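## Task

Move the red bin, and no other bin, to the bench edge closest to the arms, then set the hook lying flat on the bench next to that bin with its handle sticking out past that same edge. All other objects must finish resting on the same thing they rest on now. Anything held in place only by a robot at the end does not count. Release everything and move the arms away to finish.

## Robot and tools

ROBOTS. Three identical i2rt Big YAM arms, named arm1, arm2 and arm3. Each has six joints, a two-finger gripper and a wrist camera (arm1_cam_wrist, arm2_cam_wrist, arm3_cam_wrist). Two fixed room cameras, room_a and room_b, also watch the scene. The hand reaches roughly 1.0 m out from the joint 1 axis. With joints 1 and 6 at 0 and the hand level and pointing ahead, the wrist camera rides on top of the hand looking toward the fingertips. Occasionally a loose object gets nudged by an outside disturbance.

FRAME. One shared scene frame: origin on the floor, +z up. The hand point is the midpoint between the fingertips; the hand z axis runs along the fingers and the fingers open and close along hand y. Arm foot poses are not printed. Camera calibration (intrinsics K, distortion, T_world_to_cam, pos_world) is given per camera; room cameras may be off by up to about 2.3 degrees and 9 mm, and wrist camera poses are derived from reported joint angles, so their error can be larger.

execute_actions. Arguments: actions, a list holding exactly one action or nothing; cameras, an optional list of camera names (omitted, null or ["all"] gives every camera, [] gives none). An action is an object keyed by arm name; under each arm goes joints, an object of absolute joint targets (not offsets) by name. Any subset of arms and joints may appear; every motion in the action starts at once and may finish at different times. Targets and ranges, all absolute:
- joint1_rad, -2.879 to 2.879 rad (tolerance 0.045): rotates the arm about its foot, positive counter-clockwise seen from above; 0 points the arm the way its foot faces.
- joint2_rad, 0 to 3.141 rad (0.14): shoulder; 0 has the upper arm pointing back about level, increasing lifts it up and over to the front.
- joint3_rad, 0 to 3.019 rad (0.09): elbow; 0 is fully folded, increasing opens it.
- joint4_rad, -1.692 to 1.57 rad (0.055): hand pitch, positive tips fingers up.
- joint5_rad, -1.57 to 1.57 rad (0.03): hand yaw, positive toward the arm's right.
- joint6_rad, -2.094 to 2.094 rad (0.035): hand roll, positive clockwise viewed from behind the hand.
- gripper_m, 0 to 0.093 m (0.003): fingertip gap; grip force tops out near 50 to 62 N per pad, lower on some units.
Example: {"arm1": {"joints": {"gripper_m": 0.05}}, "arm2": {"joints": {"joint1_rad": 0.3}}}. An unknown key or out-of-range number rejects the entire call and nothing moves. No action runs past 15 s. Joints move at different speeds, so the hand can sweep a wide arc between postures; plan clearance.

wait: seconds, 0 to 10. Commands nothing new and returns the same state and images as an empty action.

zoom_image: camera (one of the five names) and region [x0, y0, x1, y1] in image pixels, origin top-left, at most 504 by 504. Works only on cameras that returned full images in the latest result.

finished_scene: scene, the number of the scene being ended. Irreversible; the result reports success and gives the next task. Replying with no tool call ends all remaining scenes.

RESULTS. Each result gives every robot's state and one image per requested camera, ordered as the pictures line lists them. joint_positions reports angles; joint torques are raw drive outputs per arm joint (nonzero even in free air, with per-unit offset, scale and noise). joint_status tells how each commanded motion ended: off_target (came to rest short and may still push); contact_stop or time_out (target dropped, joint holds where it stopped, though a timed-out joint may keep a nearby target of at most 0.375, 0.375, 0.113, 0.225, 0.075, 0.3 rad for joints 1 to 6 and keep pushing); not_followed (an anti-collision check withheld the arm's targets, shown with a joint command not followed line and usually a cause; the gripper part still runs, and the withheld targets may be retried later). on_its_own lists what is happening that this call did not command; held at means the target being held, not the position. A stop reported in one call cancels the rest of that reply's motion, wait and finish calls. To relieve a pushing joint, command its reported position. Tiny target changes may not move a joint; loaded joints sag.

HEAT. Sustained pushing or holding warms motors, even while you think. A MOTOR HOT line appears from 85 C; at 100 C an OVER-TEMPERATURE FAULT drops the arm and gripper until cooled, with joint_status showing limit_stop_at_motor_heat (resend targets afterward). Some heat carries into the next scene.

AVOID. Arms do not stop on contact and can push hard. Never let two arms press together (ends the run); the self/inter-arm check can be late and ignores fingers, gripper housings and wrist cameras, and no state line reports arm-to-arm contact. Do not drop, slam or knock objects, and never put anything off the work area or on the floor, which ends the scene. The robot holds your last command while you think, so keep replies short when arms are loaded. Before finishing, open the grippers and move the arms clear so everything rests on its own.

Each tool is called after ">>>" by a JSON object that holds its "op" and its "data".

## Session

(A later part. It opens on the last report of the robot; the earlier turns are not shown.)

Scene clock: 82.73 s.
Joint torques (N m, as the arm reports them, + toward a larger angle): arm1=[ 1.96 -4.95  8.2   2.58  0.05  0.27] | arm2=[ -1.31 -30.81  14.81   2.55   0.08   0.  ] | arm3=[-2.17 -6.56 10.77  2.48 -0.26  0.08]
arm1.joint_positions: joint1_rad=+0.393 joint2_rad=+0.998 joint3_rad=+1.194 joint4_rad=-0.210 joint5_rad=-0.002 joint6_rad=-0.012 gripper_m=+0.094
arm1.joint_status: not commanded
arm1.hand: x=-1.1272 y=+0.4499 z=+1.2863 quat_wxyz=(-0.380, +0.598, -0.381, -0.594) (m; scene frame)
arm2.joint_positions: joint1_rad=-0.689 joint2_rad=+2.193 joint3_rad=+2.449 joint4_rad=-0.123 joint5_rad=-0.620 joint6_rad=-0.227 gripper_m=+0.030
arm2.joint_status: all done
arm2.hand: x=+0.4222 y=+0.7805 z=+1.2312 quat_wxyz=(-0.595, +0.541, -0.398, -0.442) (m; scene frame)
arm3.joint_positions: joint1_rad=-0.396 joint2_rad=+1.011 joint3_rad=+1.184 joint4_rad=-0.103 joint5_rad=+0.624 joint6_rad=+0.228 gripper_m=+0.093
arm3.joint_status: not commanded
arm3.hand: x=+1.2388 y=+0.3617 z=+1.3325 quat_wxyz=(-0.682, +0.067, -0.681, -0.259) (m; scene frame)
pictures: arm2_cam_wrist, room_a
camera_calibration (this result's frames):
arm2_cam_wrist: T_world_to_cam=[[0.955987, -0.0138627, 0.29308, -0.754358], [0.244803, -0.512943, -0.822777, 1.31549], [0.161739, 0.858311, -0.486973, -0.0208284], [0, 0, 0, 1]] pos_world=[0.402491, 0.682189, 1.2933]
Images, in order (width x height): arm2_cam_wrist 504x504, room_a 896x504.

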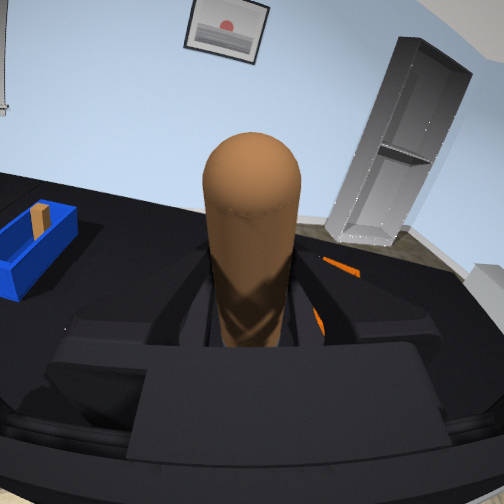

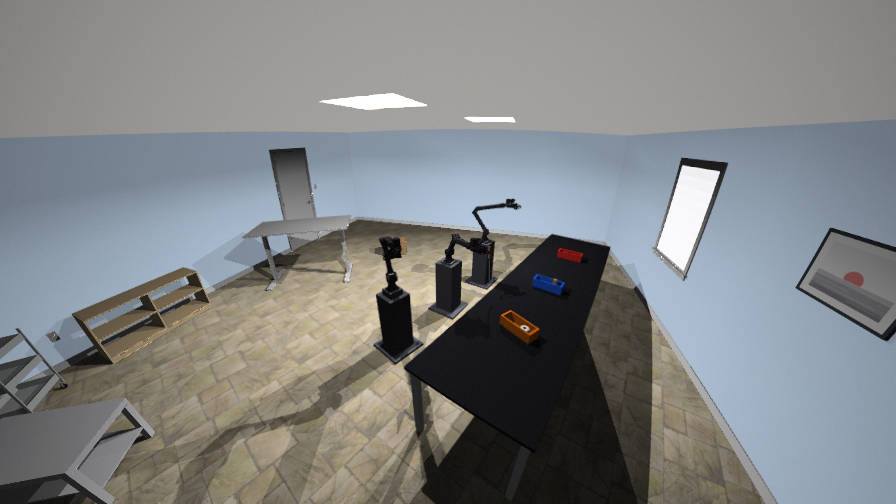

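>>> {"op": "execute_actions", "data": {"actions": [{"arm2":{"joints":{"joint1_rad":0.42,"joint5_rad":0.5,"joint6_rad":0}}}], "cameras": ["room_b","room_a"]}}

Scene clock: 89.53 s.
Joint torques (N m, as the arm reports them, + toward a larger angle): arm1=[ 1.87 -5.    8.21  2.59  0.05  0.27] | arm2=[ -1.04 -30.84  14.7    2.66  -0.09   0.05] | arm3=[-1.79 -6.64 10.75  2.53 -0.26  0.07]
arm1.joint_positions: joint1_rad=+0.393 joint2_rad=+0.998 joint3_rad=+1.194 joint4_rad=-0.210 joint5_rad=-0.002 joint6_rad=-0.012 gripper_m=+0.094
arm1.joint_status: not commanded
arm1.hand: x=-1.1272 y=+0.4499 z=+1.2863 quat_wxyz=(-0.380, +0.598, -0.381, -0.594) (m; scene frame)
arm2.joint_positions: joint1_rad=+0.424 joint2_rad=+2.197 joint3_rad=+2.449 joint4_rad=-0.123 joint5_rad=+0.503 joint6_rad=-0.001 gripper_m=+0.030
arm2.joint_status: all done
arm2.hand: x=-0.3563 y=+0.8312 z=+1.2329 quat_wxyz=(-0.511, +0.454, -0.492, -0.539) (m; scene frame)
arm3.joint_positions: joint1_rad=-0.396 joint2_rad=+1.011 joint3_rad=+1.184 joint4_rad=-0.103 joint5_rad=+0.624 joint6_rad=+0.228 gripper_m=+0.093
arm3.joint_status: not commanded
arm3.hand: x=+1.2388 y=+0.3617 z=+1.3325 quat_wxyz=(-0.682, +0.067, -0.681, -0.259) (m; scene frame)
pictures: room_a, room_b
Images, in order (width x height): room_a 896x504, room_b 896x504.

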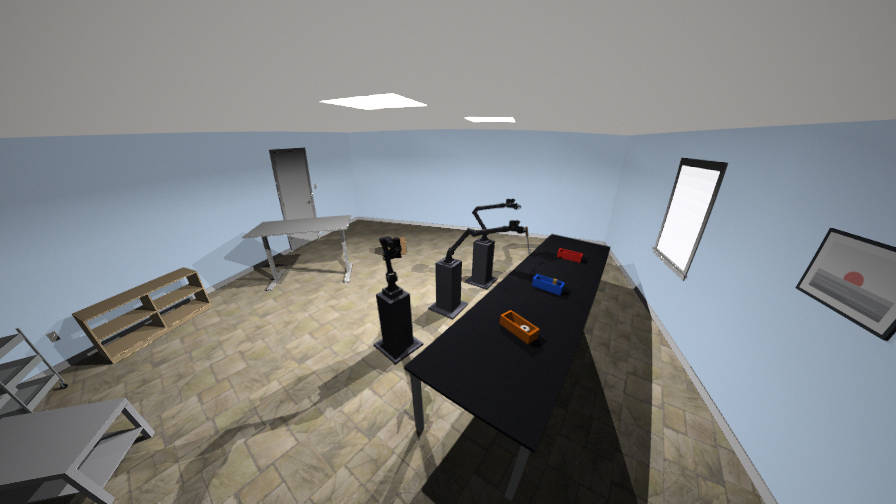

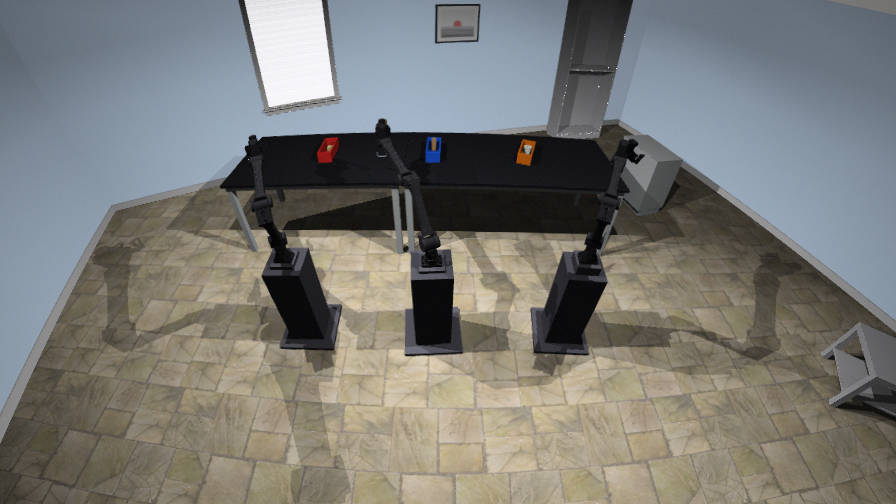

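>>> {"op": "execute_actions", "data": {"actions": [{"arm2":{"joints":{"joint2_rad":2.6,"joint3_rad":2.9,"joint4_rad":0.2}}}], "cameras": ["room_a"]}}

>>> {"op": "zoom_image", "data": {"camera": "room_a", "region": [430,180,630,320]}}

Scene clock: 94.20 s.
Joint torques (N m, as the arm reports them, + toward a larger angle): arm1=[ 1.96 -4.98  8.2   2.59  0.04  0.27] | arm2=[ -1.26 -38.1   20.19   3.16  -0.16   0.06] | arm3=[-1.94 -6.48 10.8   2.53 -0.25  0.1 ]
arm1.joint_positions: joint1_rad=+0.393 joint2_rad=+0.998 joint3_rad=+1.194 joint4_rad=-0.210 joint5_rad=-0.002 joint6_rad=-0.012 gripper_m=+0.094
arm1.joint_status: not commanded
arm1.hand: x=-1.1272 y=+0.4499 z=+1.2863 quat_wxyz=(-0.380, +0.598, -0.381, -0.594) (m; scene frame)
arm2.joint_positions: joint1_rad=+0.424 joint2_rad=+2.678 joint3_rad=+2.815 joint4_rad=+0.164 joint5_rad=+0.502 joint6_rad=-0.001 gripper_m=+0.030
arm2.joint_status: all done
arm2.hand: x=-0.4010 y=+0.9112 z=+1.0687 quat_wxyz=(-0.524, +0.392, -0.470, -0.593) (m; scene frame)
arm3.joint_positions: joint1_rad=-0.396 joint2_rad=+1.011 joint3_rad=+1.184 joint4_rad=-0.103 joint5_rad=+0.624 joint6_rad=+0.228 gripper_m=+0.093
arm3.joint_status: not commanded
arm3.hand: x=+1.2388 y=+0.3617 z=+1.3325 quat_wxyz=(-0.682, +0.067, -0.681, -0.259) (m; scene frame)
pictures: room_a
Images, in order (width x height): room_a 896x504.

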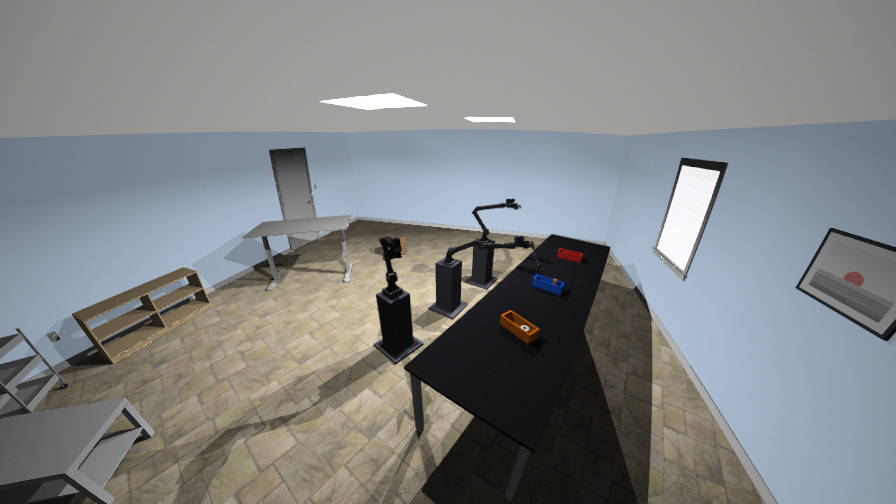

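Region (430, 180, 630, 320) of room_a's 896x504 image, scaled by 2.520, with more detail than that image has; it fills the top 353 rows of this view, and the rest is white.

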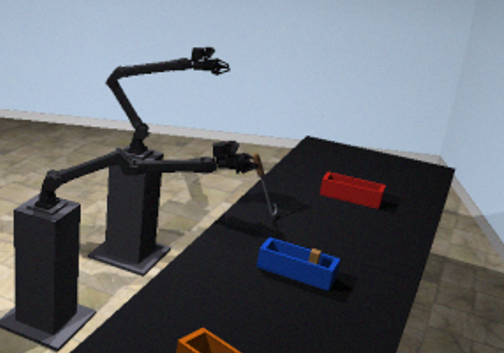

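>>> {"op": "execute_actions", "data": {"actions": [{"arm2":{"joints":{"joint1_rad":0.6,"joint2_rad":2.45,"joint3_rad":2.4,"joint4_rad":-0.1,"joint5_rad":0.62,"joint6_rad":0.15}}}], "cameras": ["arm2_cam_wrist"]}}

>>> {"op": "execute_actions", "data": {"actions": [{"arm2":{"joints":{"joint1_rad":0.52,"joint2_rad":2.64,"joint3_rad":2.48,"joint6_rad":0.24}}}], "cameras": ["arm2_cam_wrist","room_a"]}}

Scene clock: 99.07 s.
Joint torques (N m, as the arm reports them, + toward a larger angle): arm1=[ 1.82 -5.03  8.2   2.57  0.05  0.27] | arm2=[ -2.52 -25.53   8.03   0.34   0.21  -0.26] | arm3=[-1.89 -6.43 10.77  2.49 -0.27  0.06]
arm1.joint_positions: joint1_rad=+0.393 joint2_rad=+0.998 joint3_rad=+1.194 joint4_rad=-0.210 joint5_rad=-0.002 joint6_rad=-0.012 gripper_m=+0.094
arm1.joint_status: not commanded
arm1.hand: x=-1.1272 y=+0.4499 z=+1.2863 quat_wxyz=(-0.380, +0.598, -0.381, -0.594) (m; scene frame)
arm2.joint_positions: joint1_rad=+0.621 joint2_rad=+2.406 joint3_rad=+2.437 joint4_rad=-0.071 joint5_rad=+0.617 joint6_rad=+0.189 gripper_m=+0.030
arm2.joint_status: joint6_rad off_target (ended at +0.189, target +0.150); the others done
arm2.hand: x=-0.5329 y=+0.7961 z=+1.0502 quat_wxyz=(-0.426, +0.485, -0.534, -0.546) (m; scene frame)
arm3.joint_positions: joint1_rad=-0.396 joint2_rad=+1.011 joint3_rad=+1.184 joint4_rad=-0.103 joint5_rad=+0.624 joint6_rad=+0.228 gripper_m=+0.093
arm3.joint_status: not commanded
arm3.hand: x=+1.2388 y=+0.3617 z=+1.3325 quat_wxyz=(-0.682, +0.067, -0.681, -0.259) (m; scene frame)
pictures: arm2_cam_wrist
camera_calibration (this result's frames):
arm2_cam_wrist: T_world_to_cam=[[0.982232, 0.0764443, -0.171398, 0.641922], [-0.0850045, -0.633011, -0.769462, 1.27224], [-0.167318, 0.770359, -0.615265, 0.0615064], [0, 0, 0, 1]] pos_world=[-0.512079, 0.708887, 1.12681]
Images, in order (width x height): arm2_cam_wrist 504x504.

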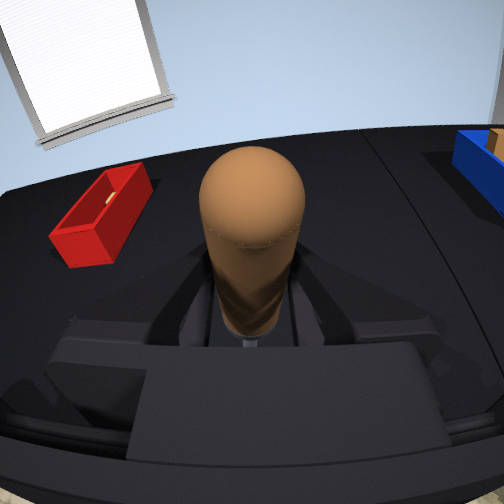

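Scene clock: 100.93 s.
Joint torques (N m, as the arm reports them, + toward a larger angle): arm1=[ 2.03 -5.09  8.21  2.56  0.05  0.27] | arm2=[ -1.91 -33.14  13.32   1.54   0.48  -0.13] | arm3=[-1.88 -6.76 10.78  2.44 -0.28  0.08]
arm1.joint_positions: joint1_rad=+0.393 joint2_rad=+0.998 joint3_rad=+1.194 joint4_rad=-0.210 joint5_rad=-0.002 joint6_rad=-0.012 gripper_m=+0.094
arm1.joint_status: not commanded
arm1.hand: x=-1.1272 y=+0.4499 z=+1.2863 quat_wxyz=(-0.380, +0.598, -0.381, -0.594) (m; scene frame)
arm2.joint_positions: joint1_rad=+0.531 joint2_rad=+2.663 joint3_rad=+2.463 joint4_rad=-0.100 joint5_rad=+0.614 joint6_rad=+0.267 gripper_m=+0.030
arm2.joint_status: all done
arm2.hand: x=-0.4745 y=+0.8583 z=+0.8172 quat_wxyz=(-0.419, +0.522, -0.594, -0.446) (m; scene frame)
arm3.joint_positions: joint1_rad=-0.396 joint2_rad=+1.011 joint3_rad=+1.184 joint4_rad=-0.103 joint5_rad=+0.624 joint6_rad=+0.228 gripper_m=+0.093
arm3.joint_status: not commanded
arm3.hand: x=+1.2388 y=+0.3617 z=+1.3325 quat_wxyz=(-0.682, +0.067, -0.681, -0.259) (m; scene frame)
pictures: arm2_cam_wrist, room_a
camera_calibration (this result's frames):
arm2_cam_wrist: T_world_to_cam=[[0.994253, -0.0473015, -0.09604, 0.590136], [-0.0973958, -0.772071, -0.628029, 1.13514], [-0.0444429, 0.633774, -0.772241, 0.18377], [0, 0, 0, 1]] pos_world=[-0.46802, 0.787854, 0.911492]
Images, in order (width x height): arm2_cam_wrist 504x504, room_a 896x504.

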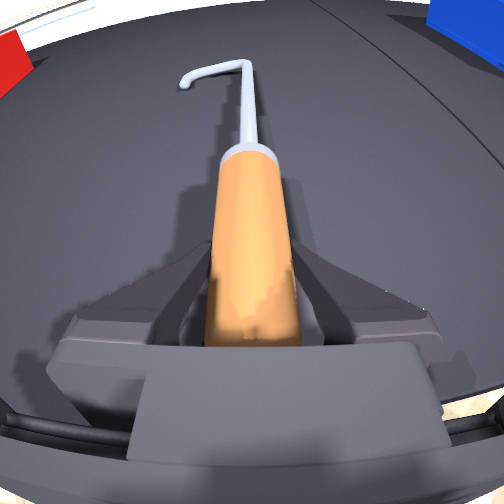

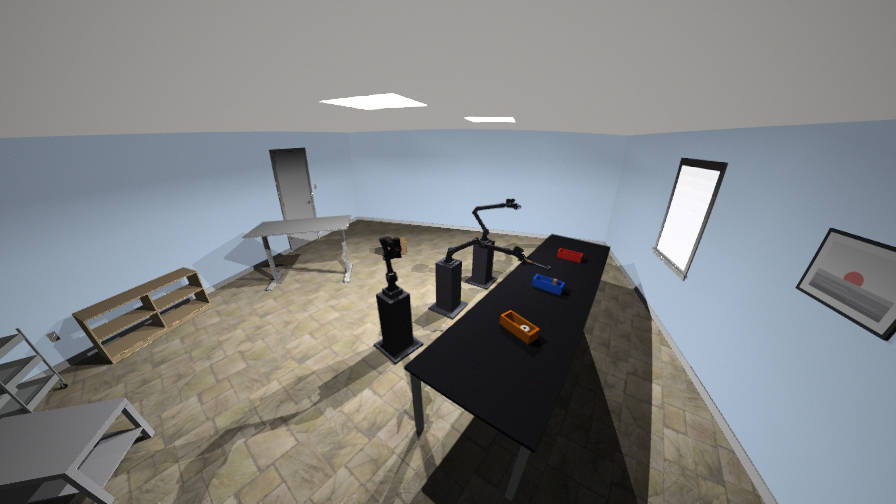

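>>> {"op": "execute_actions", "data": {"actions": [{"arm2":{"joints":{"joint2_rad":2.68}}}], "cameras": []}}

>>> {"op": "execute_actions", "data": {"actions": [{"arm2":{"joints":{"gripper_m":0.093}}}], "cameras": []}}

>>> {"op": "execute_actions", "data": {"actions": [{"arm2":{"joints":{"joint2_rad":2.2}}}], "cameras": []}}

>>> {"op": "execute_actions", "data": {"actions": [{"arm2":{"joints":{"joint1_rad":-0.4,"joint2_rad":1.0,"joint3_rad":1.2}}}], "cameras": []}}

>>> {"op": "execute_actions", "data": {"actions": [{"arm1":{"joints":{"joint1_rad":-0.62,"joint2_rad":2.58,"joint3_rad":2.48,"joint4_rad":-0.1,"joint5_rad":-0.62,"joint6_rad":-0.24}}}], "cameras": ["arm1_cam_wrist"]}}

Scene clock: 108.37 s.
Joint torques (N m, as the arm reports them, + toward a larger angle): arm1=[ 2.   -5.09  8.22  2.59  0.05  0.27] | arm2=[ -2.14 -29.61  13.35   1.6    0.46  -0.16] | arm3=[-2.07 -6.86 10.8   2.45 -0.25  0.05]
arm1.joint_positions: joint1_rad=+0.393 joint2_rad=+0.998 joint3_rad=+1.194 joint4_rad=-0.210 joint5_rad=-0.002 joint6_rad=-0.012 gripper_m=+0.094
arm1.joint_status: not commanded
arm1.hand: x=-1.1272 y=+0.4499 z=+1.2863 quat_wxyz=(-0.380, +0.598, -0.381, -0.594) (m; scene frame)
arm2.joint_positions: joint1_rad=+0.531 joint2_rad=+2.663 joint3_rad=+2.463 joint4_rad=-0.100 joint5_rad=+0.614 joint6_rad=+0.267 gripper_m=+0.030
arm2.joint_status: all done
arm2.hand: x=-0.4745 y=+0.8583 z=+0.8172 quat_wxyz=(-0.419, +0.522, -0.594, -0.446) (m; scene frame)
arm3.joint_positions: joint1_rad=-0.396 joint2_rad=+1.011 joint3_rad=+1.184 joint4_rad=-0.103 joint5_rad=+0.624 joint6_rad=+0.228 gripper_m=+0.093
arm3.joint_status: not commanded
arm3.hand: x=+1.2388 y=+0.3617 z=+1.3325 quat_wxyz=(-0.682, +0.067, -0.681, -0.259) (m; scene frame)
pictures: none
No camera images: the call's "cameras" was empty. Leave "cameras" out to get every camera's image.

Scene clock: 109.07 s.
Joint torques (N m, as the arm reports them, + toward a larger angle): arm1=[ 2.07 -5.03  8.19  2.58  0.05  0.27] | arm2=[ -1.62 -29.56  13.25   1.59   0.39  -0.08] | arm3=[-1.89 -6.27 10.72  2.53 -0.27  0.07]
arm1.joint_positions: joint1_rad=+0.393 joint2_rad=+0.998 joint3_rad=+1.194 joint4_rad=-0.210 joint5_rad=-0.002 joint6_rad=-0.012 gripper_m=+0.094
arm1.joint_status: not commanded
arm1.hand: x=-1.1272 y=+0.4499 z=+1.2863 quat_wxyz=(-0.380, +0.598, -0.381, -0.594) (m; scene frame)
arm2.joint_positions: joint1_rad=+0.529 joint2_rad=+2.663 joint3_rad=+2.463 joint4_rad=-0.100 joint5_rad=+0.616 joint6_rad=+0.256 gripper_m=+0.093
arm2.joint_status: all done
arm2.hand: x=-0.4732 y=+0.8588 z=+0.8172 quat_wxyz=(-0.423, +0.524, -0.592, -0.443) (m; scene frame)
arm3.joint_positions: joint1_rad=-0.396 joint2_rad=+1.011 joint3_rad=+1.184 joint4_rad=-0.103 joint5_rad=+0.624 joint6_rad=+0.228 gripper_m=+0.093
arm3.joint_status: not commanded
arm3.hand: x=+1.2388 y=+0.3617 z=+1.3325 quat_wxyz=(-0.682, +0.067, -0.681, -0.259) (m; scene frame)
pictures: none
No camera images: the call's "cameras" was empty. Leave "cameras" out to get every camera's image.

Scene clock: 111.40 s.
Joint torques (N m, as the arm reports them, + toward a larger angle): arm1=[ 1.93 -5.07  8.19  2.59  0.05  0.28] | arm2=[ -2.07 -27.39  12.59   1.64   0.13  -0.06] | arm3=[-1.95 -6.4  10.74  2.58 -0.28  0.07]
arm1.joint_positions: joint1_rad=+0.393 joint2_rad=+0.998 joint3_rad=+1.194 joint4_rad=-0.210 joint5_rad=-0.002 joint6_rad=-0.012 gripper_m=+0.094
arm1.joint_status: not commanded
arm1.hand: x=-1.1272 y=+0.4499 z=+1.2863 quat_wxyz=(-0.380, +0.598, -0.381, -0.594) (m; scene frame)
arm2.joint_positions: joint1_rad=+0.529 joint2_rad=+2.207 joint3_rad=+2.470 joint4_rad=-0.100 joint5_rad=+0.617 joint6_rad=+0.255 gripper_m=+0.093
arm2.joint_status: all done
arm2.hand: x=-0.4217 y=+0.7913 z=+1.2407 quat_wxyz=(-0.436, +0.371, -0.548, -0.610) (m; scene frame)
arm3.joint_positions: joint1_rad=-0.396 joint2_rad=+1.011 joint3_rad=+1.184 joint4_rad=-0.103 joint5_rad=+0.624 joint6_rad=+0.228 gripper_m=+0.093
arm3.joint_status: not commanded
arm3.hand: x=+1.2388 y=+0.3617 z=+1.3325 quat_wxyz=(-0.682, +0.067, -0.681, -0.259) (m; scene frame)
pictures: none
No camera images: the call's "cameras" was empty. Leave "cameras" out to get every camera's image.

Scene clock: 113.30 s.
Joint torques (N m, as the arm reports them, + toward a larger angle): arm1=[ 1.93 -5.04  8.18  2.6   0.05  0.27] | arm2=[-1.86 -7.62 12.39  1.68 -0.12 -0.07] | arm3=[-2.07 -6.77 10.73  2.52 -0.27  0.08]
arm1.joint_positions: joint1_rad=+0.393 joint2_rad=+0.998 joint3_rad=+1.194 joint4_rad=-0.210 joint5_rad=-0.002 joint6_rad=-0.012 gripper_m=+0.094
arm1.joint_status: not commanded
arm1.hand: x=-1.1272 y=+0.4499 z=+1.2863 quat_wxyz=(-0.380, +0.598, -0.381, -0.594) (m; scene frame)
arm2.joint_positions: joint1_rad=-0.392 joint2_rad=+1.006 joint3_rad=+1.193 joint4_rad=-0.101 joint5_rad=+0.624 joint6_rad=+0.253 gripper_m=+0.093
arm2.joint_status: all done
arm2.hand: x=+0.2361 y=+0.4155 z=+1.2882 quat_wxyz=(-0.652, +0.110, -0.677, -0.324) (m; scene frame)
arm3.joint_positions: joint1_rad=-0.396 joint2_rad=+1.011 joint3_rad=+1.184 joint4_rad=-0.103 joint5_rad=+0.624 joint6_rad=+0.228 gripper_m=+0.093
arm3.joint_status: not commanded
arm3.hand: x=+1.2388 y=+0.3617 z=+1.3325 quat_wxyz=(-0.682, +0.067, -0.681, -0.259) (m; scene frame)
pictures: none
No camera images: the call's "cameras" was empty. Leave "cameras" out to get every camera's image.

Scene clock: 115.57 s.
Joint torques (N m, as the arm reports them, + toward a larger angle): arm1=[  0.86 -27.24  11.48   2.34  -0.3    0.03] | arm2=[-1.98 -7.7  12.47  1.54 -0.12 -0.06] | arm3=[-1.7  -6.61 10.74  2.49 -0.28  0.09]
arm1.joint_positions: joint1_rad=-0.612 joint2_rad=+2.609 joint3_rad=+2.422 joint4_rad=-0.107 joint5_rad=-0.617 joint6_rad=-0.226 gripper_m=+0.094
arm1.joint_status: all done
arm1.hand: x=-0.4867 y=+0.8655 z=+0.8549 quat_wxyz=(-0.432, +0.584, -0.524, -0.444) (m; scene frame)
arm2.joint_positions: joint1_rad=-0.392 joint2_rad=+1.006 joint3_rad=+1.193 joint4_rad=-0.101 joint5_rad=+0.624 joint6_rad=+0.253 gripper_m=+0.093
arm2.joint_status: not commanded
arm2.hand: x=+0.2361 y=+0.4155 z=+1.2882 quat_wxyz=(-0.652, +0.110, -0.677, -0.324) (m; scene frame)
arm3.joint_positions: joint1_rad=-0.396 joint2_rad=+1.011 joint3_rad=+1.184 joint4_rad=-0.103 joint5_rad=+0.624 joint6_rad=+0.228 gripper_m=+0.093
arm3.joint_status: not commanded
arm3.hand: x=+1.2388 y=+0.3617 z=+1.3325 quat_wxyz=(-0.682, +0.067, -0.681, -0.259) (m; scene frame)
pictures: arm1_cam_wrist
camera_calibration (this result's frames):
arm1_cam_wrist: T_world_to_cam=[[0.995505, 0.0821924, 0.0470558, 0.37119], [0.0931212, -0.758851, -0.644572, 1.25734], [-0.0172706, 0.646057, -0.763094, 0.209136], [0, 0, 0, 1]] pos_world=[-0.482994, 0.788512, 0.952571]
Images, in order (width x height): arm1_cam_wrist 504x504.

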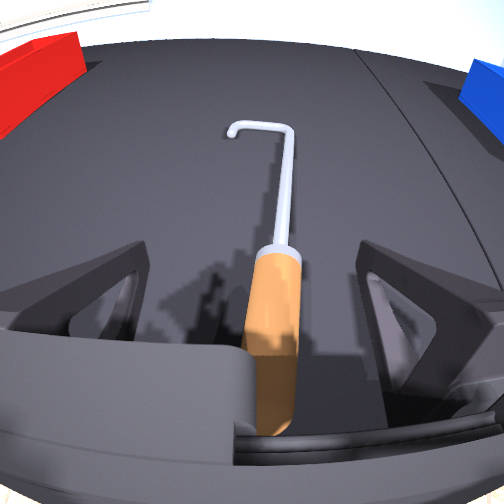

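>>> {"op": "execute_actions", "data": {"actions": [{"arm1":{"joints":{"joint2_rad":2.68}}}], "cameras": []}}

>>> {"op": "execute_actions", "data": {"actions": [{"arm1":{"joints":{"gripper_m":0}}}], "cameras": []}}

>>> {"op": "execute_actions", "data": {"actions": [{"arm1":{"joints":{"joint1_rad":-0.4,"joint2_rad":2.2,"joint3_rad":1.9,"joint4_rad":0.1,"joint5_rad":-0.34,"joint6_rad":-0.08}}}], "cameras": ["arm1_cam_wrist","room_a"]}}

Scene clock: 120.93 s.
Joint torques (N m, as the arm reports them, + toward a larger angle): arm1=[  1.02 -25.63  10.89   2.34  -0.32   0.06] | arm2=[-1.84 -7.66 12.31  1.65 -0.13 -0.05] | arm3=[-2.11 -6.6  10.81  2.5  -0.27  0.07]
arm1.joint_positions: joint1_rad=-0.612 joint2_rad=+2.683 joint3_rad=+2.429 joint4_rad=-0.107 joint5_rad=-0.617 joint6_rad=-0.229 gripper_m=+0.094
arm1.joint_status: all done
arm1.hand: x=-0.4883 y=+0.8646 z=+0.7895 quat_wxyz=(-0.407, +0.589, -0.543, -0.439) (m; scene frame)
arm2.joint_positions: joint1_rad=-0.392 joint2_rad=+1.006 joint3_rad=+1.193 joint4_rad=-0.101 joint5_rad=+0.624 joint6_rad=+0.253 gripper_m=+0.093
arm2.joint_status: not commanded
arm2.hand: x=+0.2361 y=+0.4155 z=+1.2882 quat_wxyz=(-0.652, +0.110, -0.677, -0.324) (m; scene frame)
arm3.joint_positions: joint1_rad=-0.396 joint2_rad=+1.011 joint3_rad=+1.184 joint4_rad=-0.103 joint5_rad=+0.624 joint6_rad=+0.228 gripper_m=+0.093
arm3.joint_status: not commanded
arm3.hand: x=+1.2388 y=+0.3617 z=+1.3325 quat_wxyz=(-0.682, +0.067, -0.681, -0.259) (m; scene frame)
pictures: none
No camera images: the call's "cameras" was empty. Leave "cameras" out to get every camera's image.

Scene clock: 121.67 s.
Joint torques (N m, as the arm reports them, + toward a larger angle): arm1=[  1.23 -25.58  10.8    2.27  -0.04   0.07] | arm2=[-2.   -7.54 12.4   1.63 -0.11 -0.07] | arm3=[-2.03 -6.78 10.8   2.47 -0.28  0.06]
arm1.joint_positions: joint1_rad=-0.616 joint2_rad=+2.683 joint3_rad=+2.430 joint4_rad=-0.105 joint5_rad=-0.624 joint6_rad=-0.231 gripper_m=+0.030
arm1.joint_status: gripper_m off_target (ended at +0.030, target +0.000)
arm1.hand: x=-0.4856 y=+0.8629 z=+0.7897 quat_wxyz=(-0.407, +0.589, -0.541, -0.440) (m; scene frame)
arm2.joint_positions: joint1_rad=-0.392 joint2_rad=+1.006 joint3_rad=+1.193 joint4_rad=-0.101 joint5_rad=+0.624 joint6_rad=+0.253 gripper_m=+0.093
arm2.joint_status: not commanded
arm2.hand: x=+0.2361 y=+0.4155 z=+1.2882 quat_wxyz=(-0.652, +0.110, -0.677, -0.324) (m; scene frame)
arm3.joint_positions: joint1_rad=-0.396 joint2_rad=+1.011 joint3_rad=+1.184 joint4_rad=-0.103 joint5_rad=+0.624 joint6_rad=+0.228 gripper_m=+0.093
arm3.joint_status: not commanded
arm3.hand: x=+1.2388 y=+0.3617 z=+1.3325 quat_wxyz=(-0.682, +0.067, -0.681, -0.259) (m; scene frame)
pictures: none
No camera images: the call's "cameras" was empty. Leave "cameras" out to get every camera's image.

Scene clock: 123.33 s.
Joint torques (N m, as the arm reports them, + toward a larger angle): arm1=[  2.54 -23.62   8.58   3.38  -0.06   0.26] | arm2=[-2.31 -7.65 12.44  1.57 -0.12 -0.06] | arm3=[-1.84 -6.76 10.71  2.47 -0.26  0.08]
arm1.joint_positions: joint1_rad=-0.410 joint2_rad=+2.225 joint3_rad=+1.883 joint4_rad=+0.069 joint5_rad=-0.341 joint6_rad=-0.091 gripper_m=+0.030
arm1.joint_status: all done
arm1.hand: x=-0.6539 y=+0.8556 z=+0.9239 quat_wxyz=(-0.433, +0.551, -0.567, -0.433) (m; scene frame)
arm2.joint_positions: joint1_rad=-0.392 joint2_rad=+1.006 joint3_rad=+1.193 joint4_rad=-0.101 joint5_rad=+0.624 joint6_rad=+0.253 gripper_m=+0.093
arm2.joint_status: not commanded
arm2.hand: x=+0.2361 y=+0.4155 z=+1.2882 quat_wxyz=(-0.652, +0.110, -0.677, -0.324) (m; scene frame)
arm3.joint_positions: joint1_rad=-0.396 joint2_rad=+1.011 joint3_rad=+1.184 joint4_rad=-0.103 joint5_rad=+0.624 joint6_rad=+0.228 gripper_m=+0.093
arm3.joint_status: not commanded
arm3.hand: x=+1.2388 y=+0.3617 z=+1.3325 quat_wxyz=(-0.682, +0.067, -0.681, -0.259) (m; scene frame)
pictures: arm1_cam_wrist, room_a
camera_calibration (this result's frames):
arm1_cam_wrist: T_world_to_cam=[[0.999898, -0.0128828, -0.00614944, 0.668569], [-0.0138739, -0.775576, -0.631102, 1.24182], [0.00336099, 0.631123, -0.775675, 0.303173], [0, 0, 0, 1]] pos_world=[-0.652291, 0.780396, 1.02299]
Images, in order (width x height): arm1_cam_wrist 504x504, room_a 896x504.

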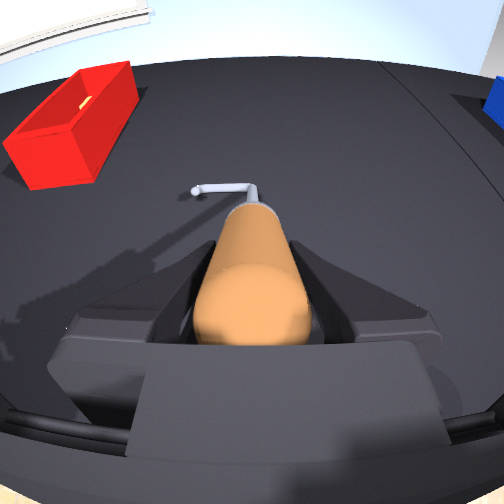

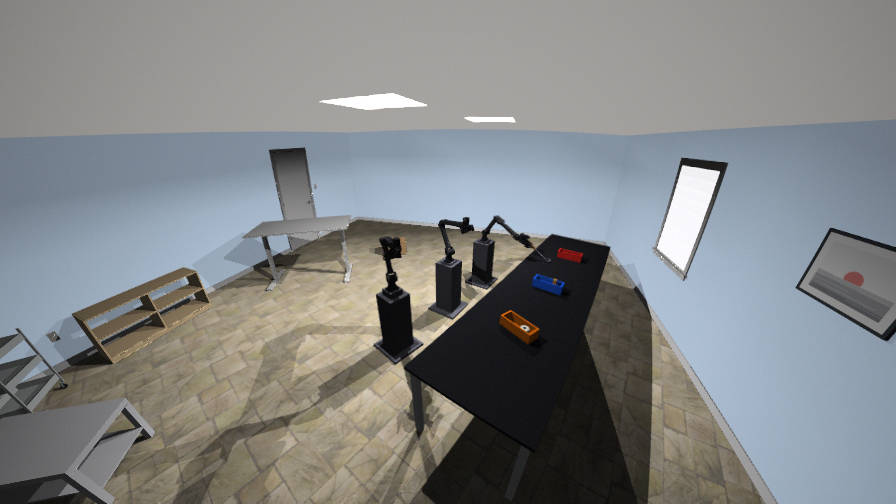

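>>> {"op": "execute_actions", "data": {"actions": [{"arm1":{"joints":{"joint4_rad":-0.03}}}], "cameras": ["arm1_cam_wrist"]}}

>>> {"op": "execute_actions", "data": {"actions": [{"arm1":{"joints":{"joint4_rad":0.25,"joint6_rad":-1.65}}}], "cameras": ["arm1_cam_wrist","room_a"]}}

>>> {"op": "zoom_image", "data": {"camera": "room_a", "region": [460,190,620,300]}}

Scene clock: 129.40 s.
Joint torques (N m, as the arm reports them, + toward a larger angle): arm1=[  2.44 -23.63   8.62   1.81  -0.17   0.26] | arm2=[-2.   -7.56 12.39  1.66 -0.11 -0.05] | arm3=[-1.87 -6.42 10.76  2.54 -0.26  0.08]
arm1.joint_positions: joint1_rad=-0.410 joint2_rad=+2.225 joint3_rad=+1.883 joint4_rad=-0.020 joint5_rad=-0.339 joint6_rad=-0.091 gripper_m=+0.030
arm1.joint_status: all done
arm1.hand: x=-0.6562 y=+0.8495 z=+0.9038 quat_wxyz=(-0.401, +0.561, -0.592, -0.417) (m; scene frame)
arm2.joint_positions: joint1_rad=-0.392 joint2_rad=+1.006 joint3_rad=+1.193 joint4_rad=-0.101 joint5_rad=+0.624 joint6_rad=+0.253 gripper_m=+0.093
arm2.joint_status: not commanded
arm2.hand: x=+0.2361 y=+0.4155 z=+1.2882 quat_wxyz=(-0.652, +0.110, -0.677, -0.324) (m; scene frame)
arm3.joint_positions: joint1_rad=-0.396 joint2_rad=+1.011 joint3_rad=+1.184 joint4_rad=-0.103 joint5_rad=+0.624 joint6_rad=+0.228 gripper_m=+0.093
arm3.joint_status: not commanded
arm3.hand: x=+1.2388 y=+0.3617 z=+1.3325 quat_wxyz=(-0.682, +0.067, -0.681, -0.259) (m; scene frame)
pictures: arm1_cam_wrist
camera_calibration (this result's frames):
arm1_cam_wrist: T_world_to_cam=[[0.999199, -0.0153959, -0.0369235, 0.700166], [-0.0335344, -0.825621, -0.563227, 1.19262], [-0.0218135, 0.564014, -0.825477, 0.376924], [0, 0, 0, 1]] pos_world=[-0.65139, 0.782839, 1.00871]
Images, in order (width x height): arm1_cam_wrist 504x504.

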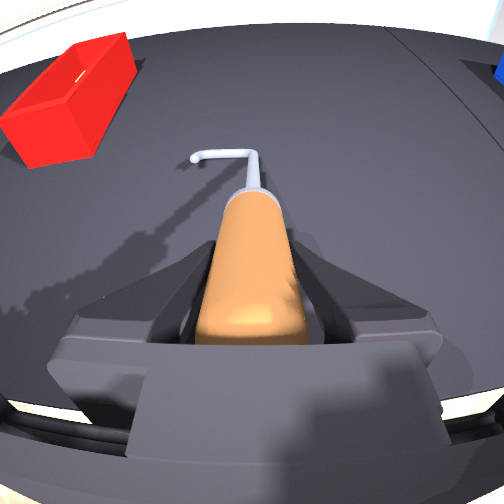

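Scene clock: 131.57 s.
Joint torques (N m, as the arm reports them, + toward a larger angle): arm1=[  2.23 -23.69   9.22   4.23  -0.13  -0.02] | arm2=[-1.88 -7.38 12.33  1.72 -0.12 -0.05] | arm3=[-1.79 -6.63 10.82  2.52 -0.26  0.07]
arm1.joint_positions: joint1_rad=-0.407 joint2_rad=+2.227 joint3_rad=+1.873 joint4_rad=+0.196 joint5_rad=-0.339 joint6_rad=-1.619 gripper_m=+0.031
arm1.joint_status: all done
arm1.hand: x=-0.6540 y=+0.8606 z=+0.9447 quat_wxyz=(-0.653, +0.757, -0.015, +0.002) (m; scene frame)
arm2.joint_positions: joint1_rad=-0.392 joint2_rad=+1.006 joint3_rad=+1.193 joint4_rad=-0.101 joint5_rad=+0.624 joint6_rad=+0.253 gripper_m=+0.093
arm2.joint_status: not commanded
arm2.hand: x=+0.2361 y=+0.4155 z=+1.2882 quat_wxyz=(-0.652, +0.110, -0.677, -0.324) (m; scene frame)
arm3.joint_positions: joint1_rad=-0.396 joint2_rad=+1.011 joint3_rad=+1.184 joint4_rad=-0.103 joint5_rad=+0.624 joint6_rad=+0.228 gripper_m=+0.093
arm3.joint_status: not commanded
arm3.hand: x=+1.2388 y=+0.3617 z=+1.3325 quat_wxyz=(-0.682, +0.067, -0.681, -0.259) (m; scene frame)
pictures: arm1_cam_wrist, room_a
camera_calibration (this result's frames):
arm1_cam_wrist: T_world_to_cam=[[0.011865, 0.148819, 0.988793, -1.05647], [0.791147, -0.606141, 0.0817341, 0.965994], [0.611511, 0.781311, -0.124929, -0.0301491], [0, 0, 0, 1]] pos_world=[-0.733272, 0.766307, 0.961909]
Images, in order (width x height): arm1_cam_wrist 504x504, room_a 896x504.

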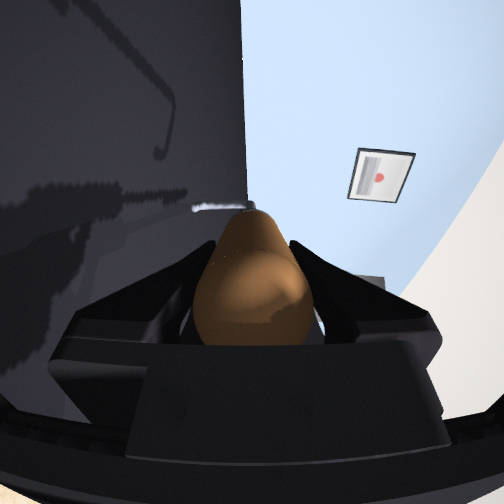

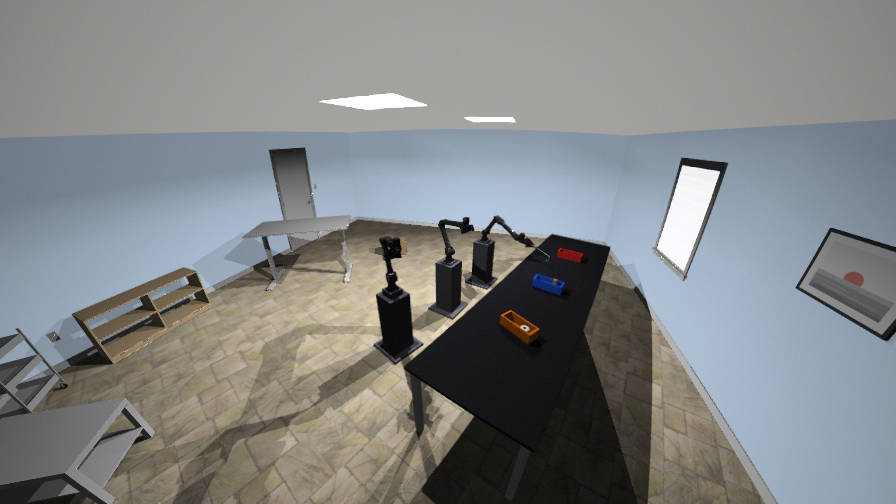

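Region (460, 190, 620, 300) of room_a's 896x504 image, scaled by 3.150, with more detail than that image has; it fills the top 346 rows of this view, and the rest is white.

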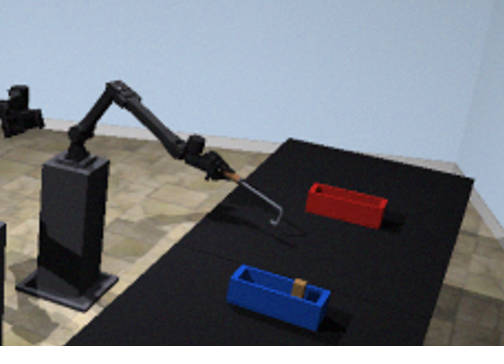

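>>> {"op": "execute_actions", "data": {"actions": [{"arm1":{"joints":{"joint4_rad":0.55}}}], "cameras": []}}

>>> {"op": "execute_actions", "data": {"actions": [{"arm1":{"joints":{"joint1_rad":-0.07,"joint5_rad":-0.15,"joint6_rad":-1.6}}}], "cameras": ["arm1_cam_wrist","room_a","room_b"]}}

>>> {"op": "zoom_image", "data": {"camera": "room_a", "region": [460,190,620,300]}}

>>> {"op": "zoom_image", "data": {"camera": "room_b", "region": [240,100,400,210]}}

Scene clock: 139.07 s.
Joint torques (N m, as the arm reports them, + toward a larger angle): arm1=[  2.28 -24.34   9.49   4.18  -0.03  -0.02] | arm2=[-2.07 -7.97 12.27  1.63 -0.11 -0.07] | arm3=[-1.97 -6.56 10.78  2.63 -0.24  0.09]
arm1.joint_positions: joint1_rad=-0.407 joint2_rad=+2.237 joint3_rad=+1.867 joint4_rad=+0.496 joint5_rad=-0.339 joint6_rad=-1.622 gripper_m=+0.030
arm1.joint_status: all done
arm1.hand: x=-0.6527 y=+0.8618 z=+1.0033 quat_wxyz=(-0.748, +0.663, +0.018, +0.041) (m; scene frame)
arm2.joint_positions: joint1_rad=-0.392 joint2_rad=+1.006 joint3_rad=+1.193 joint4_rad=-0.101 joint5_rad=+0.624 joint6_rad=+0.253 gripper_m=+0.093
arm2.joint_status: not commanded
arm2.hand: x=+0.2361 y=+0.4155 z=+1.2882 quat_wxyz=(-0.652, +0.110, -0.677, -0.324) (m; scene frame)
arm3.joint_positions: joint1_rad=-0.396 joint2_rad=+1.011 joint3_rad=+1.184 joint4_rad=-0.103 joint5_rad=+0.624 joint6_rad=+0.228 gripper_m=+0.093
arm3.joint_status: not commanded
arm3.hand: x=+1.2388 y=+0.3617 z=+1.3325 quat_wxyz=(-0.682, +0.067, -0.681, -0.259) (m; scene frame)
pictures: none
No camera images: the call's "cameras" was empty. Leave "cameras" out to get every camera's image.

Scene clock: 141.20 s.
Joint torques (N m, as the arm reports them, + toward a larger angle): arm1=[  1.47 -24.51   9.54   4.22  -0.09   0.23] | arm2=[-2.   -7.72 12.33  1.67 -0.14 -0.06] | arm3=[-2.07 -7.01 10.75  2.52 -0.26  0.08]
arm1.joint_positions: joint1_rad=-0.069 joint2_rad=+2.237 joint3_rad=+1.867 joint4_rad=+0.496 joint5_rad=-0.148 joint6_rad=-1.598 gripper_m=+0.030
arm1.joint_status: all done
arm1.hand: x=-0.9217 y=+0.9099 z=+1.0076 quat_wxyz=(-0.751, +0.658, +0.050, -0.032) (m; scene frame)
arm2.joint_positions: joint1_rad=-0.392 joint2_rad=+1.006 joint3_rad=+1.193 joint4_rad=-0.101 joint5_rad=+0.624 joint6_rad=+0.253 gripper_m=+0.093
arm2.joint_status: not commanded
arm2.hand: x=+0.2361 y=+0.4155 z=+1.2882 quat_wxyz=(-0.652, +0.110, -0.677, -0.324) (m; scene frame)
arm3.joint_positions: joint1_rad=-0.396 joint2_rad=+1.011 joint3_rad=+1.184 joint4_rad=-0.103 joint5_rad=+0.624 joint6_rad=+0.228 gripper_m=+0.093
arm3.joint_status: not commanded
arm3.hand: x=+1.2388 y=+0.3617 z=+1.3325 quat_wxyz=(-0.682, +0.067, -0.681, -0.259) (m; scene frame)
pictures: arm1_cam_wrist, room_a, room_b
camera_calibration (this result's frames):
arm1_cam_wrist: T_world_to_cam=[[-0.0276142, -0.129843, 0.99115, -0.908007], [0.868592, -0.49387, -0.0404983, 1.29502], [0.494757, 0.859787, 0.126418, -0.329413], [0, 0, 0, 1]] pos_world=[-0.986941, 0.804899, 0.994061]
Images, in order (width x height): arm1_cam_wrist 504x504, room_a 896x504, room_b 896x504.

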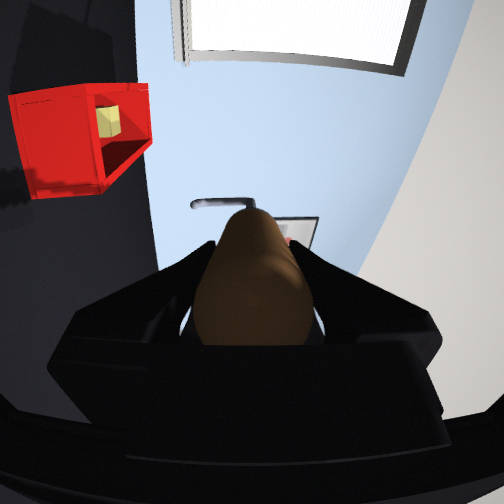

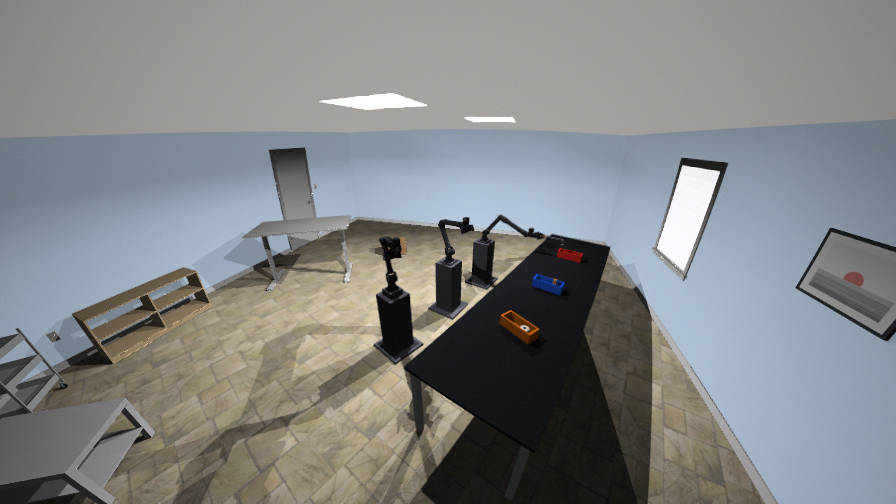

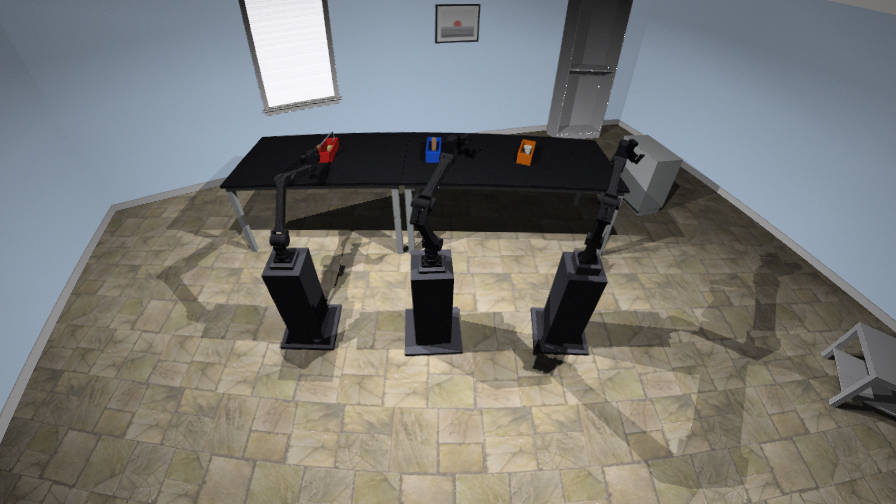

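Region (460, 190, 620, 300) of room_a's 896x504 image, scaled by 3.150, with more detail than that image has; it fills the top 346 rows of this view, and the rest is white.

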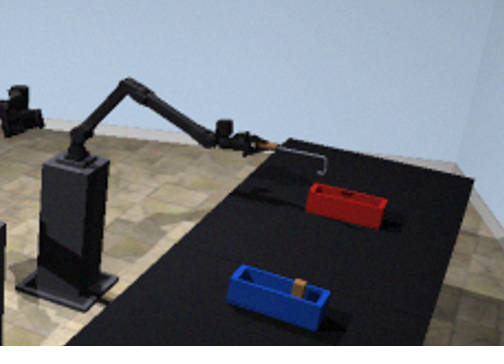

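Region (240, 100, 400, 210) of room_b's 896x504 image, scaled by 3.150, with more detail than that image has; it fills the top 346 rows of this view, and the rest is white.

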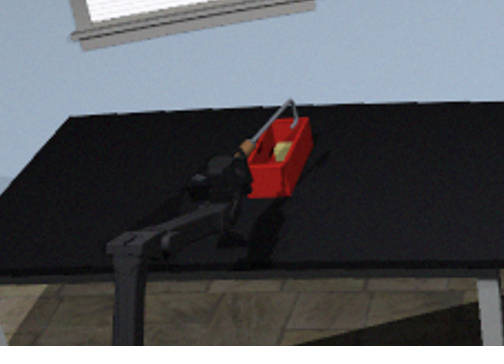

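>>> {"op": "execute_actions", "data": {"actions": [{"arm1":{"joints":{"joint5_rad":-0.33}}}], "cameras": []}}

>>> {"op": "execute_actions", "data": {"actions": [{"arm1":{"joints":{"joint4_rad":0.33}}}], "cameras": ["arm1_cam_wrist","room_a"]}}

>>> {"op": "zoom_image", "data": {"camera": "room_a", "region": [500,210,610,280]}}

Scene clock: 146.40 s.
Joint torques (N m, as the arm reports them, + toward a larger angle): arm1=[  1.41 -24.45   9.52   4.18  -0.13   0.22] | arm2=[-2.21 -7.73 12.4   1.64 -0.15 -0.04] | arm3=[-1.66 -6.81 10.76  2.49 -0.27  0.07]
arm1.joint_positions: joint1_rad=-0.069 joint2_rad=+2.237 joint3_rad=+1.867 joint4_rad=+0.496 joint5_rad=-0.328 joint6_rad=-1.598 gripper_m=+0.030
arm1.joint_status: all done
arm1.hand: x=-0.9515 y=+0.9036 z=+1.0070 quat_wxyz=(-0.745, +0.651, +0.117, -0.090) (m; scene frame)
arm2.joint_positions: joint1_rad=-0.392 joint2_rad=+1.006 joint3_rad=+1.193 joint4_rad=-0.101 joint5_rad=+0.624 joint6_rad=+0.253 gripper_m=+0.093
arm2.joint_status: not commanded
arm2.hand: x=+0.2361 y=+0.4155 z=+1.2882 quat_wxyz=(-0.652, +0.110, -0.677, -0.324) (m; scene frame)
arm3.joint_positions: joint1_rad=-0.396 joint2_rad=+1.011 joint3_rad=+1.184 joint4_rad=-0.103 joint5_rad=+0.624 joint6_rad=+0.228 gripper_m=+0.093
arm3.joint_status: not commanded
arm3.hand: x=+1.2388 y=+0.3617 z=+1.3325 quat_wxyz=(-0.682, +0.067, -0.681, -0.259) (m; scene frame)
pictures: none
No camera images: the call's "cameras" was empty. Leave "cameras" out to get every camera's image.

Scene clock: 147.30 s.
Joint torques (N m, as the arm reports them, + toward a larger angle): arm1=[  1.51 -24.67   9.65   3.2   -0.2    0.21] | arm2=[-2.14 -7.59 12.45  1.63 -0.13 -0.07] | arm3=[-1.85 -6.7  10.75  2.52 -0.26  0.08]
arm1.joint_positions: joint1_rad=-0.069 joint2_rad=+2.238 joint3_rad=+1.867 joint4_rad=+0.303 joint5_rad=-0.328 joint6_rad=-1.597 gripper_m=+0.031
arm1.joint_status: all done
arm1.hand: x=-0.9520 y=+0.9053 z=+0.9602 quat_wxyz=(-0.678, +0.719, +0.106, -0.104) (m; scene frame)
arm2.joint_positions: joint1_rad=-0.392 joint2_rad=+1.006 joint3_rad=+1.193 joint4_rad=-0.101 joint5_rad=+0.624 joint6_rad=+0.253 gripper_m=+0.093
arm2.joint_status: not commanded
arm2.hand: x=+0.2361 y=+0.4155 z=+1.2882 quat_wxyz=(-0.652, +0.110, -0.677, -0.324) (m; scene frame)
arm3.joint_positions: joint1_rad=-0.396 joint2_rad=+1.011 joint3_rad=+1.184 joint4_rad=-0.103 joint5_rad=+0.624 joint6_rad=+0.228 gripper_m=+0.093
arm3.joint_status: not commanded
arm3.hand: x=+1.2388 y=+0.3617 z=+1.3325 quat_wxyz=(-0.682, +0.067, -0.681, -0.259) (m; scene frame)
pictures: arm1_cam_wrist, room_a
camera_calibration (this result's frames):
arm1_cam_wrist: T_world_to_cam=[[-0.0199346, 0.0577201, 0.998134, -1.03163], [0.943658, -0.328748, 0.0378575, 1.16385], [0.33032, 0.942652, -0.0479146, -0.368589], [0, 0, 0, 1]] pos_world=[-0.997091, 0.789611, 0.96798]
Images, in order (width x height): arm1_cam_wrist 504x504, room_a 896x504.

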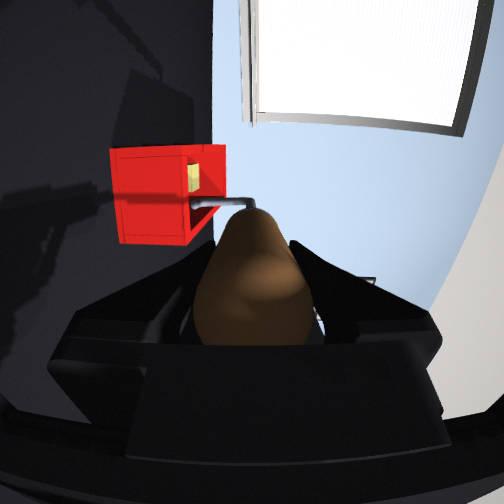

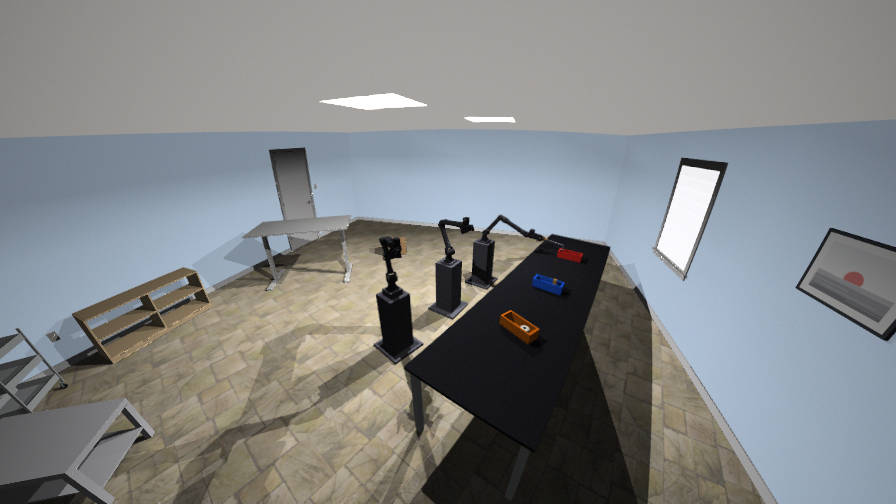

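Region (500, 210, 610, 280) of room_a's 896x504 image, scaled by 4.582, with more detail than that image has; it fills the top 321 rows of this view, and the rest is white.

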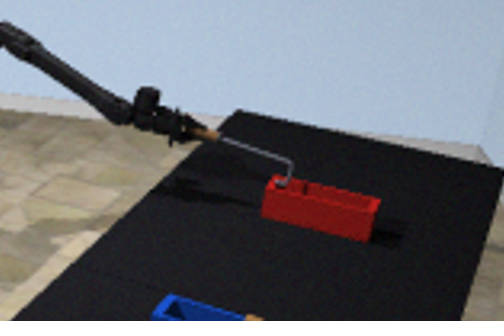

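>>> {"op": "execute_actions", "data": {"actions": [{"arm1":{"joints":{"joint2_rad":2.29,"joint3_rad":2.03}}}], "cameras": []}}

>>> {"op": "execute_actions", "data": {"actions": [{"arm1":{"joints":{"joint4_rad":0.22}}}], "cameras": ["arm1_cam_wrist","room_a"]}}

>>> {"op": "zoom_image", "data": {"camera": "room_a", "region": [500,210,610,280]}}

Scene clock: 154.70 s.
Joint torques (N m, as the arm reports them, + toward a larger angle): arm1=[  1.55 -26.06  13.59   3.33  -0.18   0.21] | arm2=[-2.1  -7.83 12.35  1.66 -0.15 -0.1 ] | arm3=[-1.79 -6.36 10.86  2.49 -0.28  0.05]
arm1.joint_positions: joint1_rad=-0.069 joint2_rad=+2.337 joint3_rad=+1.934 joint4_rad=+0.300 joint5_rad=-0.328 joint6_rad=-1.596 gripper_m=+0.031
arm1.joint_status: joint3_rad time_out (moved +0.066 of +0.163); the others done
arm1.on_its_own: joint3_rad reads +1.934 and still pushes toward +2.030 since a time_out
arm1.hand: x=-0.9521 y=+0.9238 z=+0.9109 quat_wxyz=(-0.666, +0.731, +0.104, -0.107) (m; scene frame)
arm2.joint_positions: joint1_rad=-0.392 joint2_rad=+1.006 joint3_rad=+1.193 joint4_rad=-0.101 joint5_rad=+0.624 joint6_rad=+0.253 gripper_m=+0.093
arm2.joint_status: not commanded
arm2.hand: x=+0.2361 y=+0.4155 z=+1.2882 quat_wxyz=(-0.652, +0.110, -0.677, -0.324) (m; scene frame)
arm3.joint_positions: joint1_rad=-0.396 joint2_rad=+1.011 joint3_rad=+1.184 joint4_rad=-0.103 joint5_rad=+0.624 joint6_rad=+0.228 gripper_m=+0.093
arm3.joint_status: not commanded
arm3.hand: x=+1.2388 y=+0.3617 z=+1.3325 quat_wxyz=(-0.682, +0.067, -0.681, -0.259) (m; scene frame)
pictures: none
No camera images: the call's "cameras" was empty. Leave "cameras" out to get every camera's image.

not run: a stop came earlier in this reply.

Region (500, 210, 610, 280) of room_a's 896x504 image, scaled by 4.582, with more detail than that image has; it fills the top 321 rows of this view, and the rest is white.

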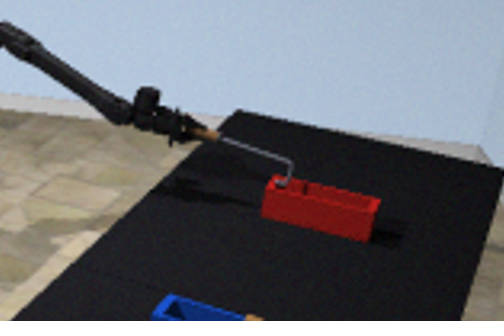

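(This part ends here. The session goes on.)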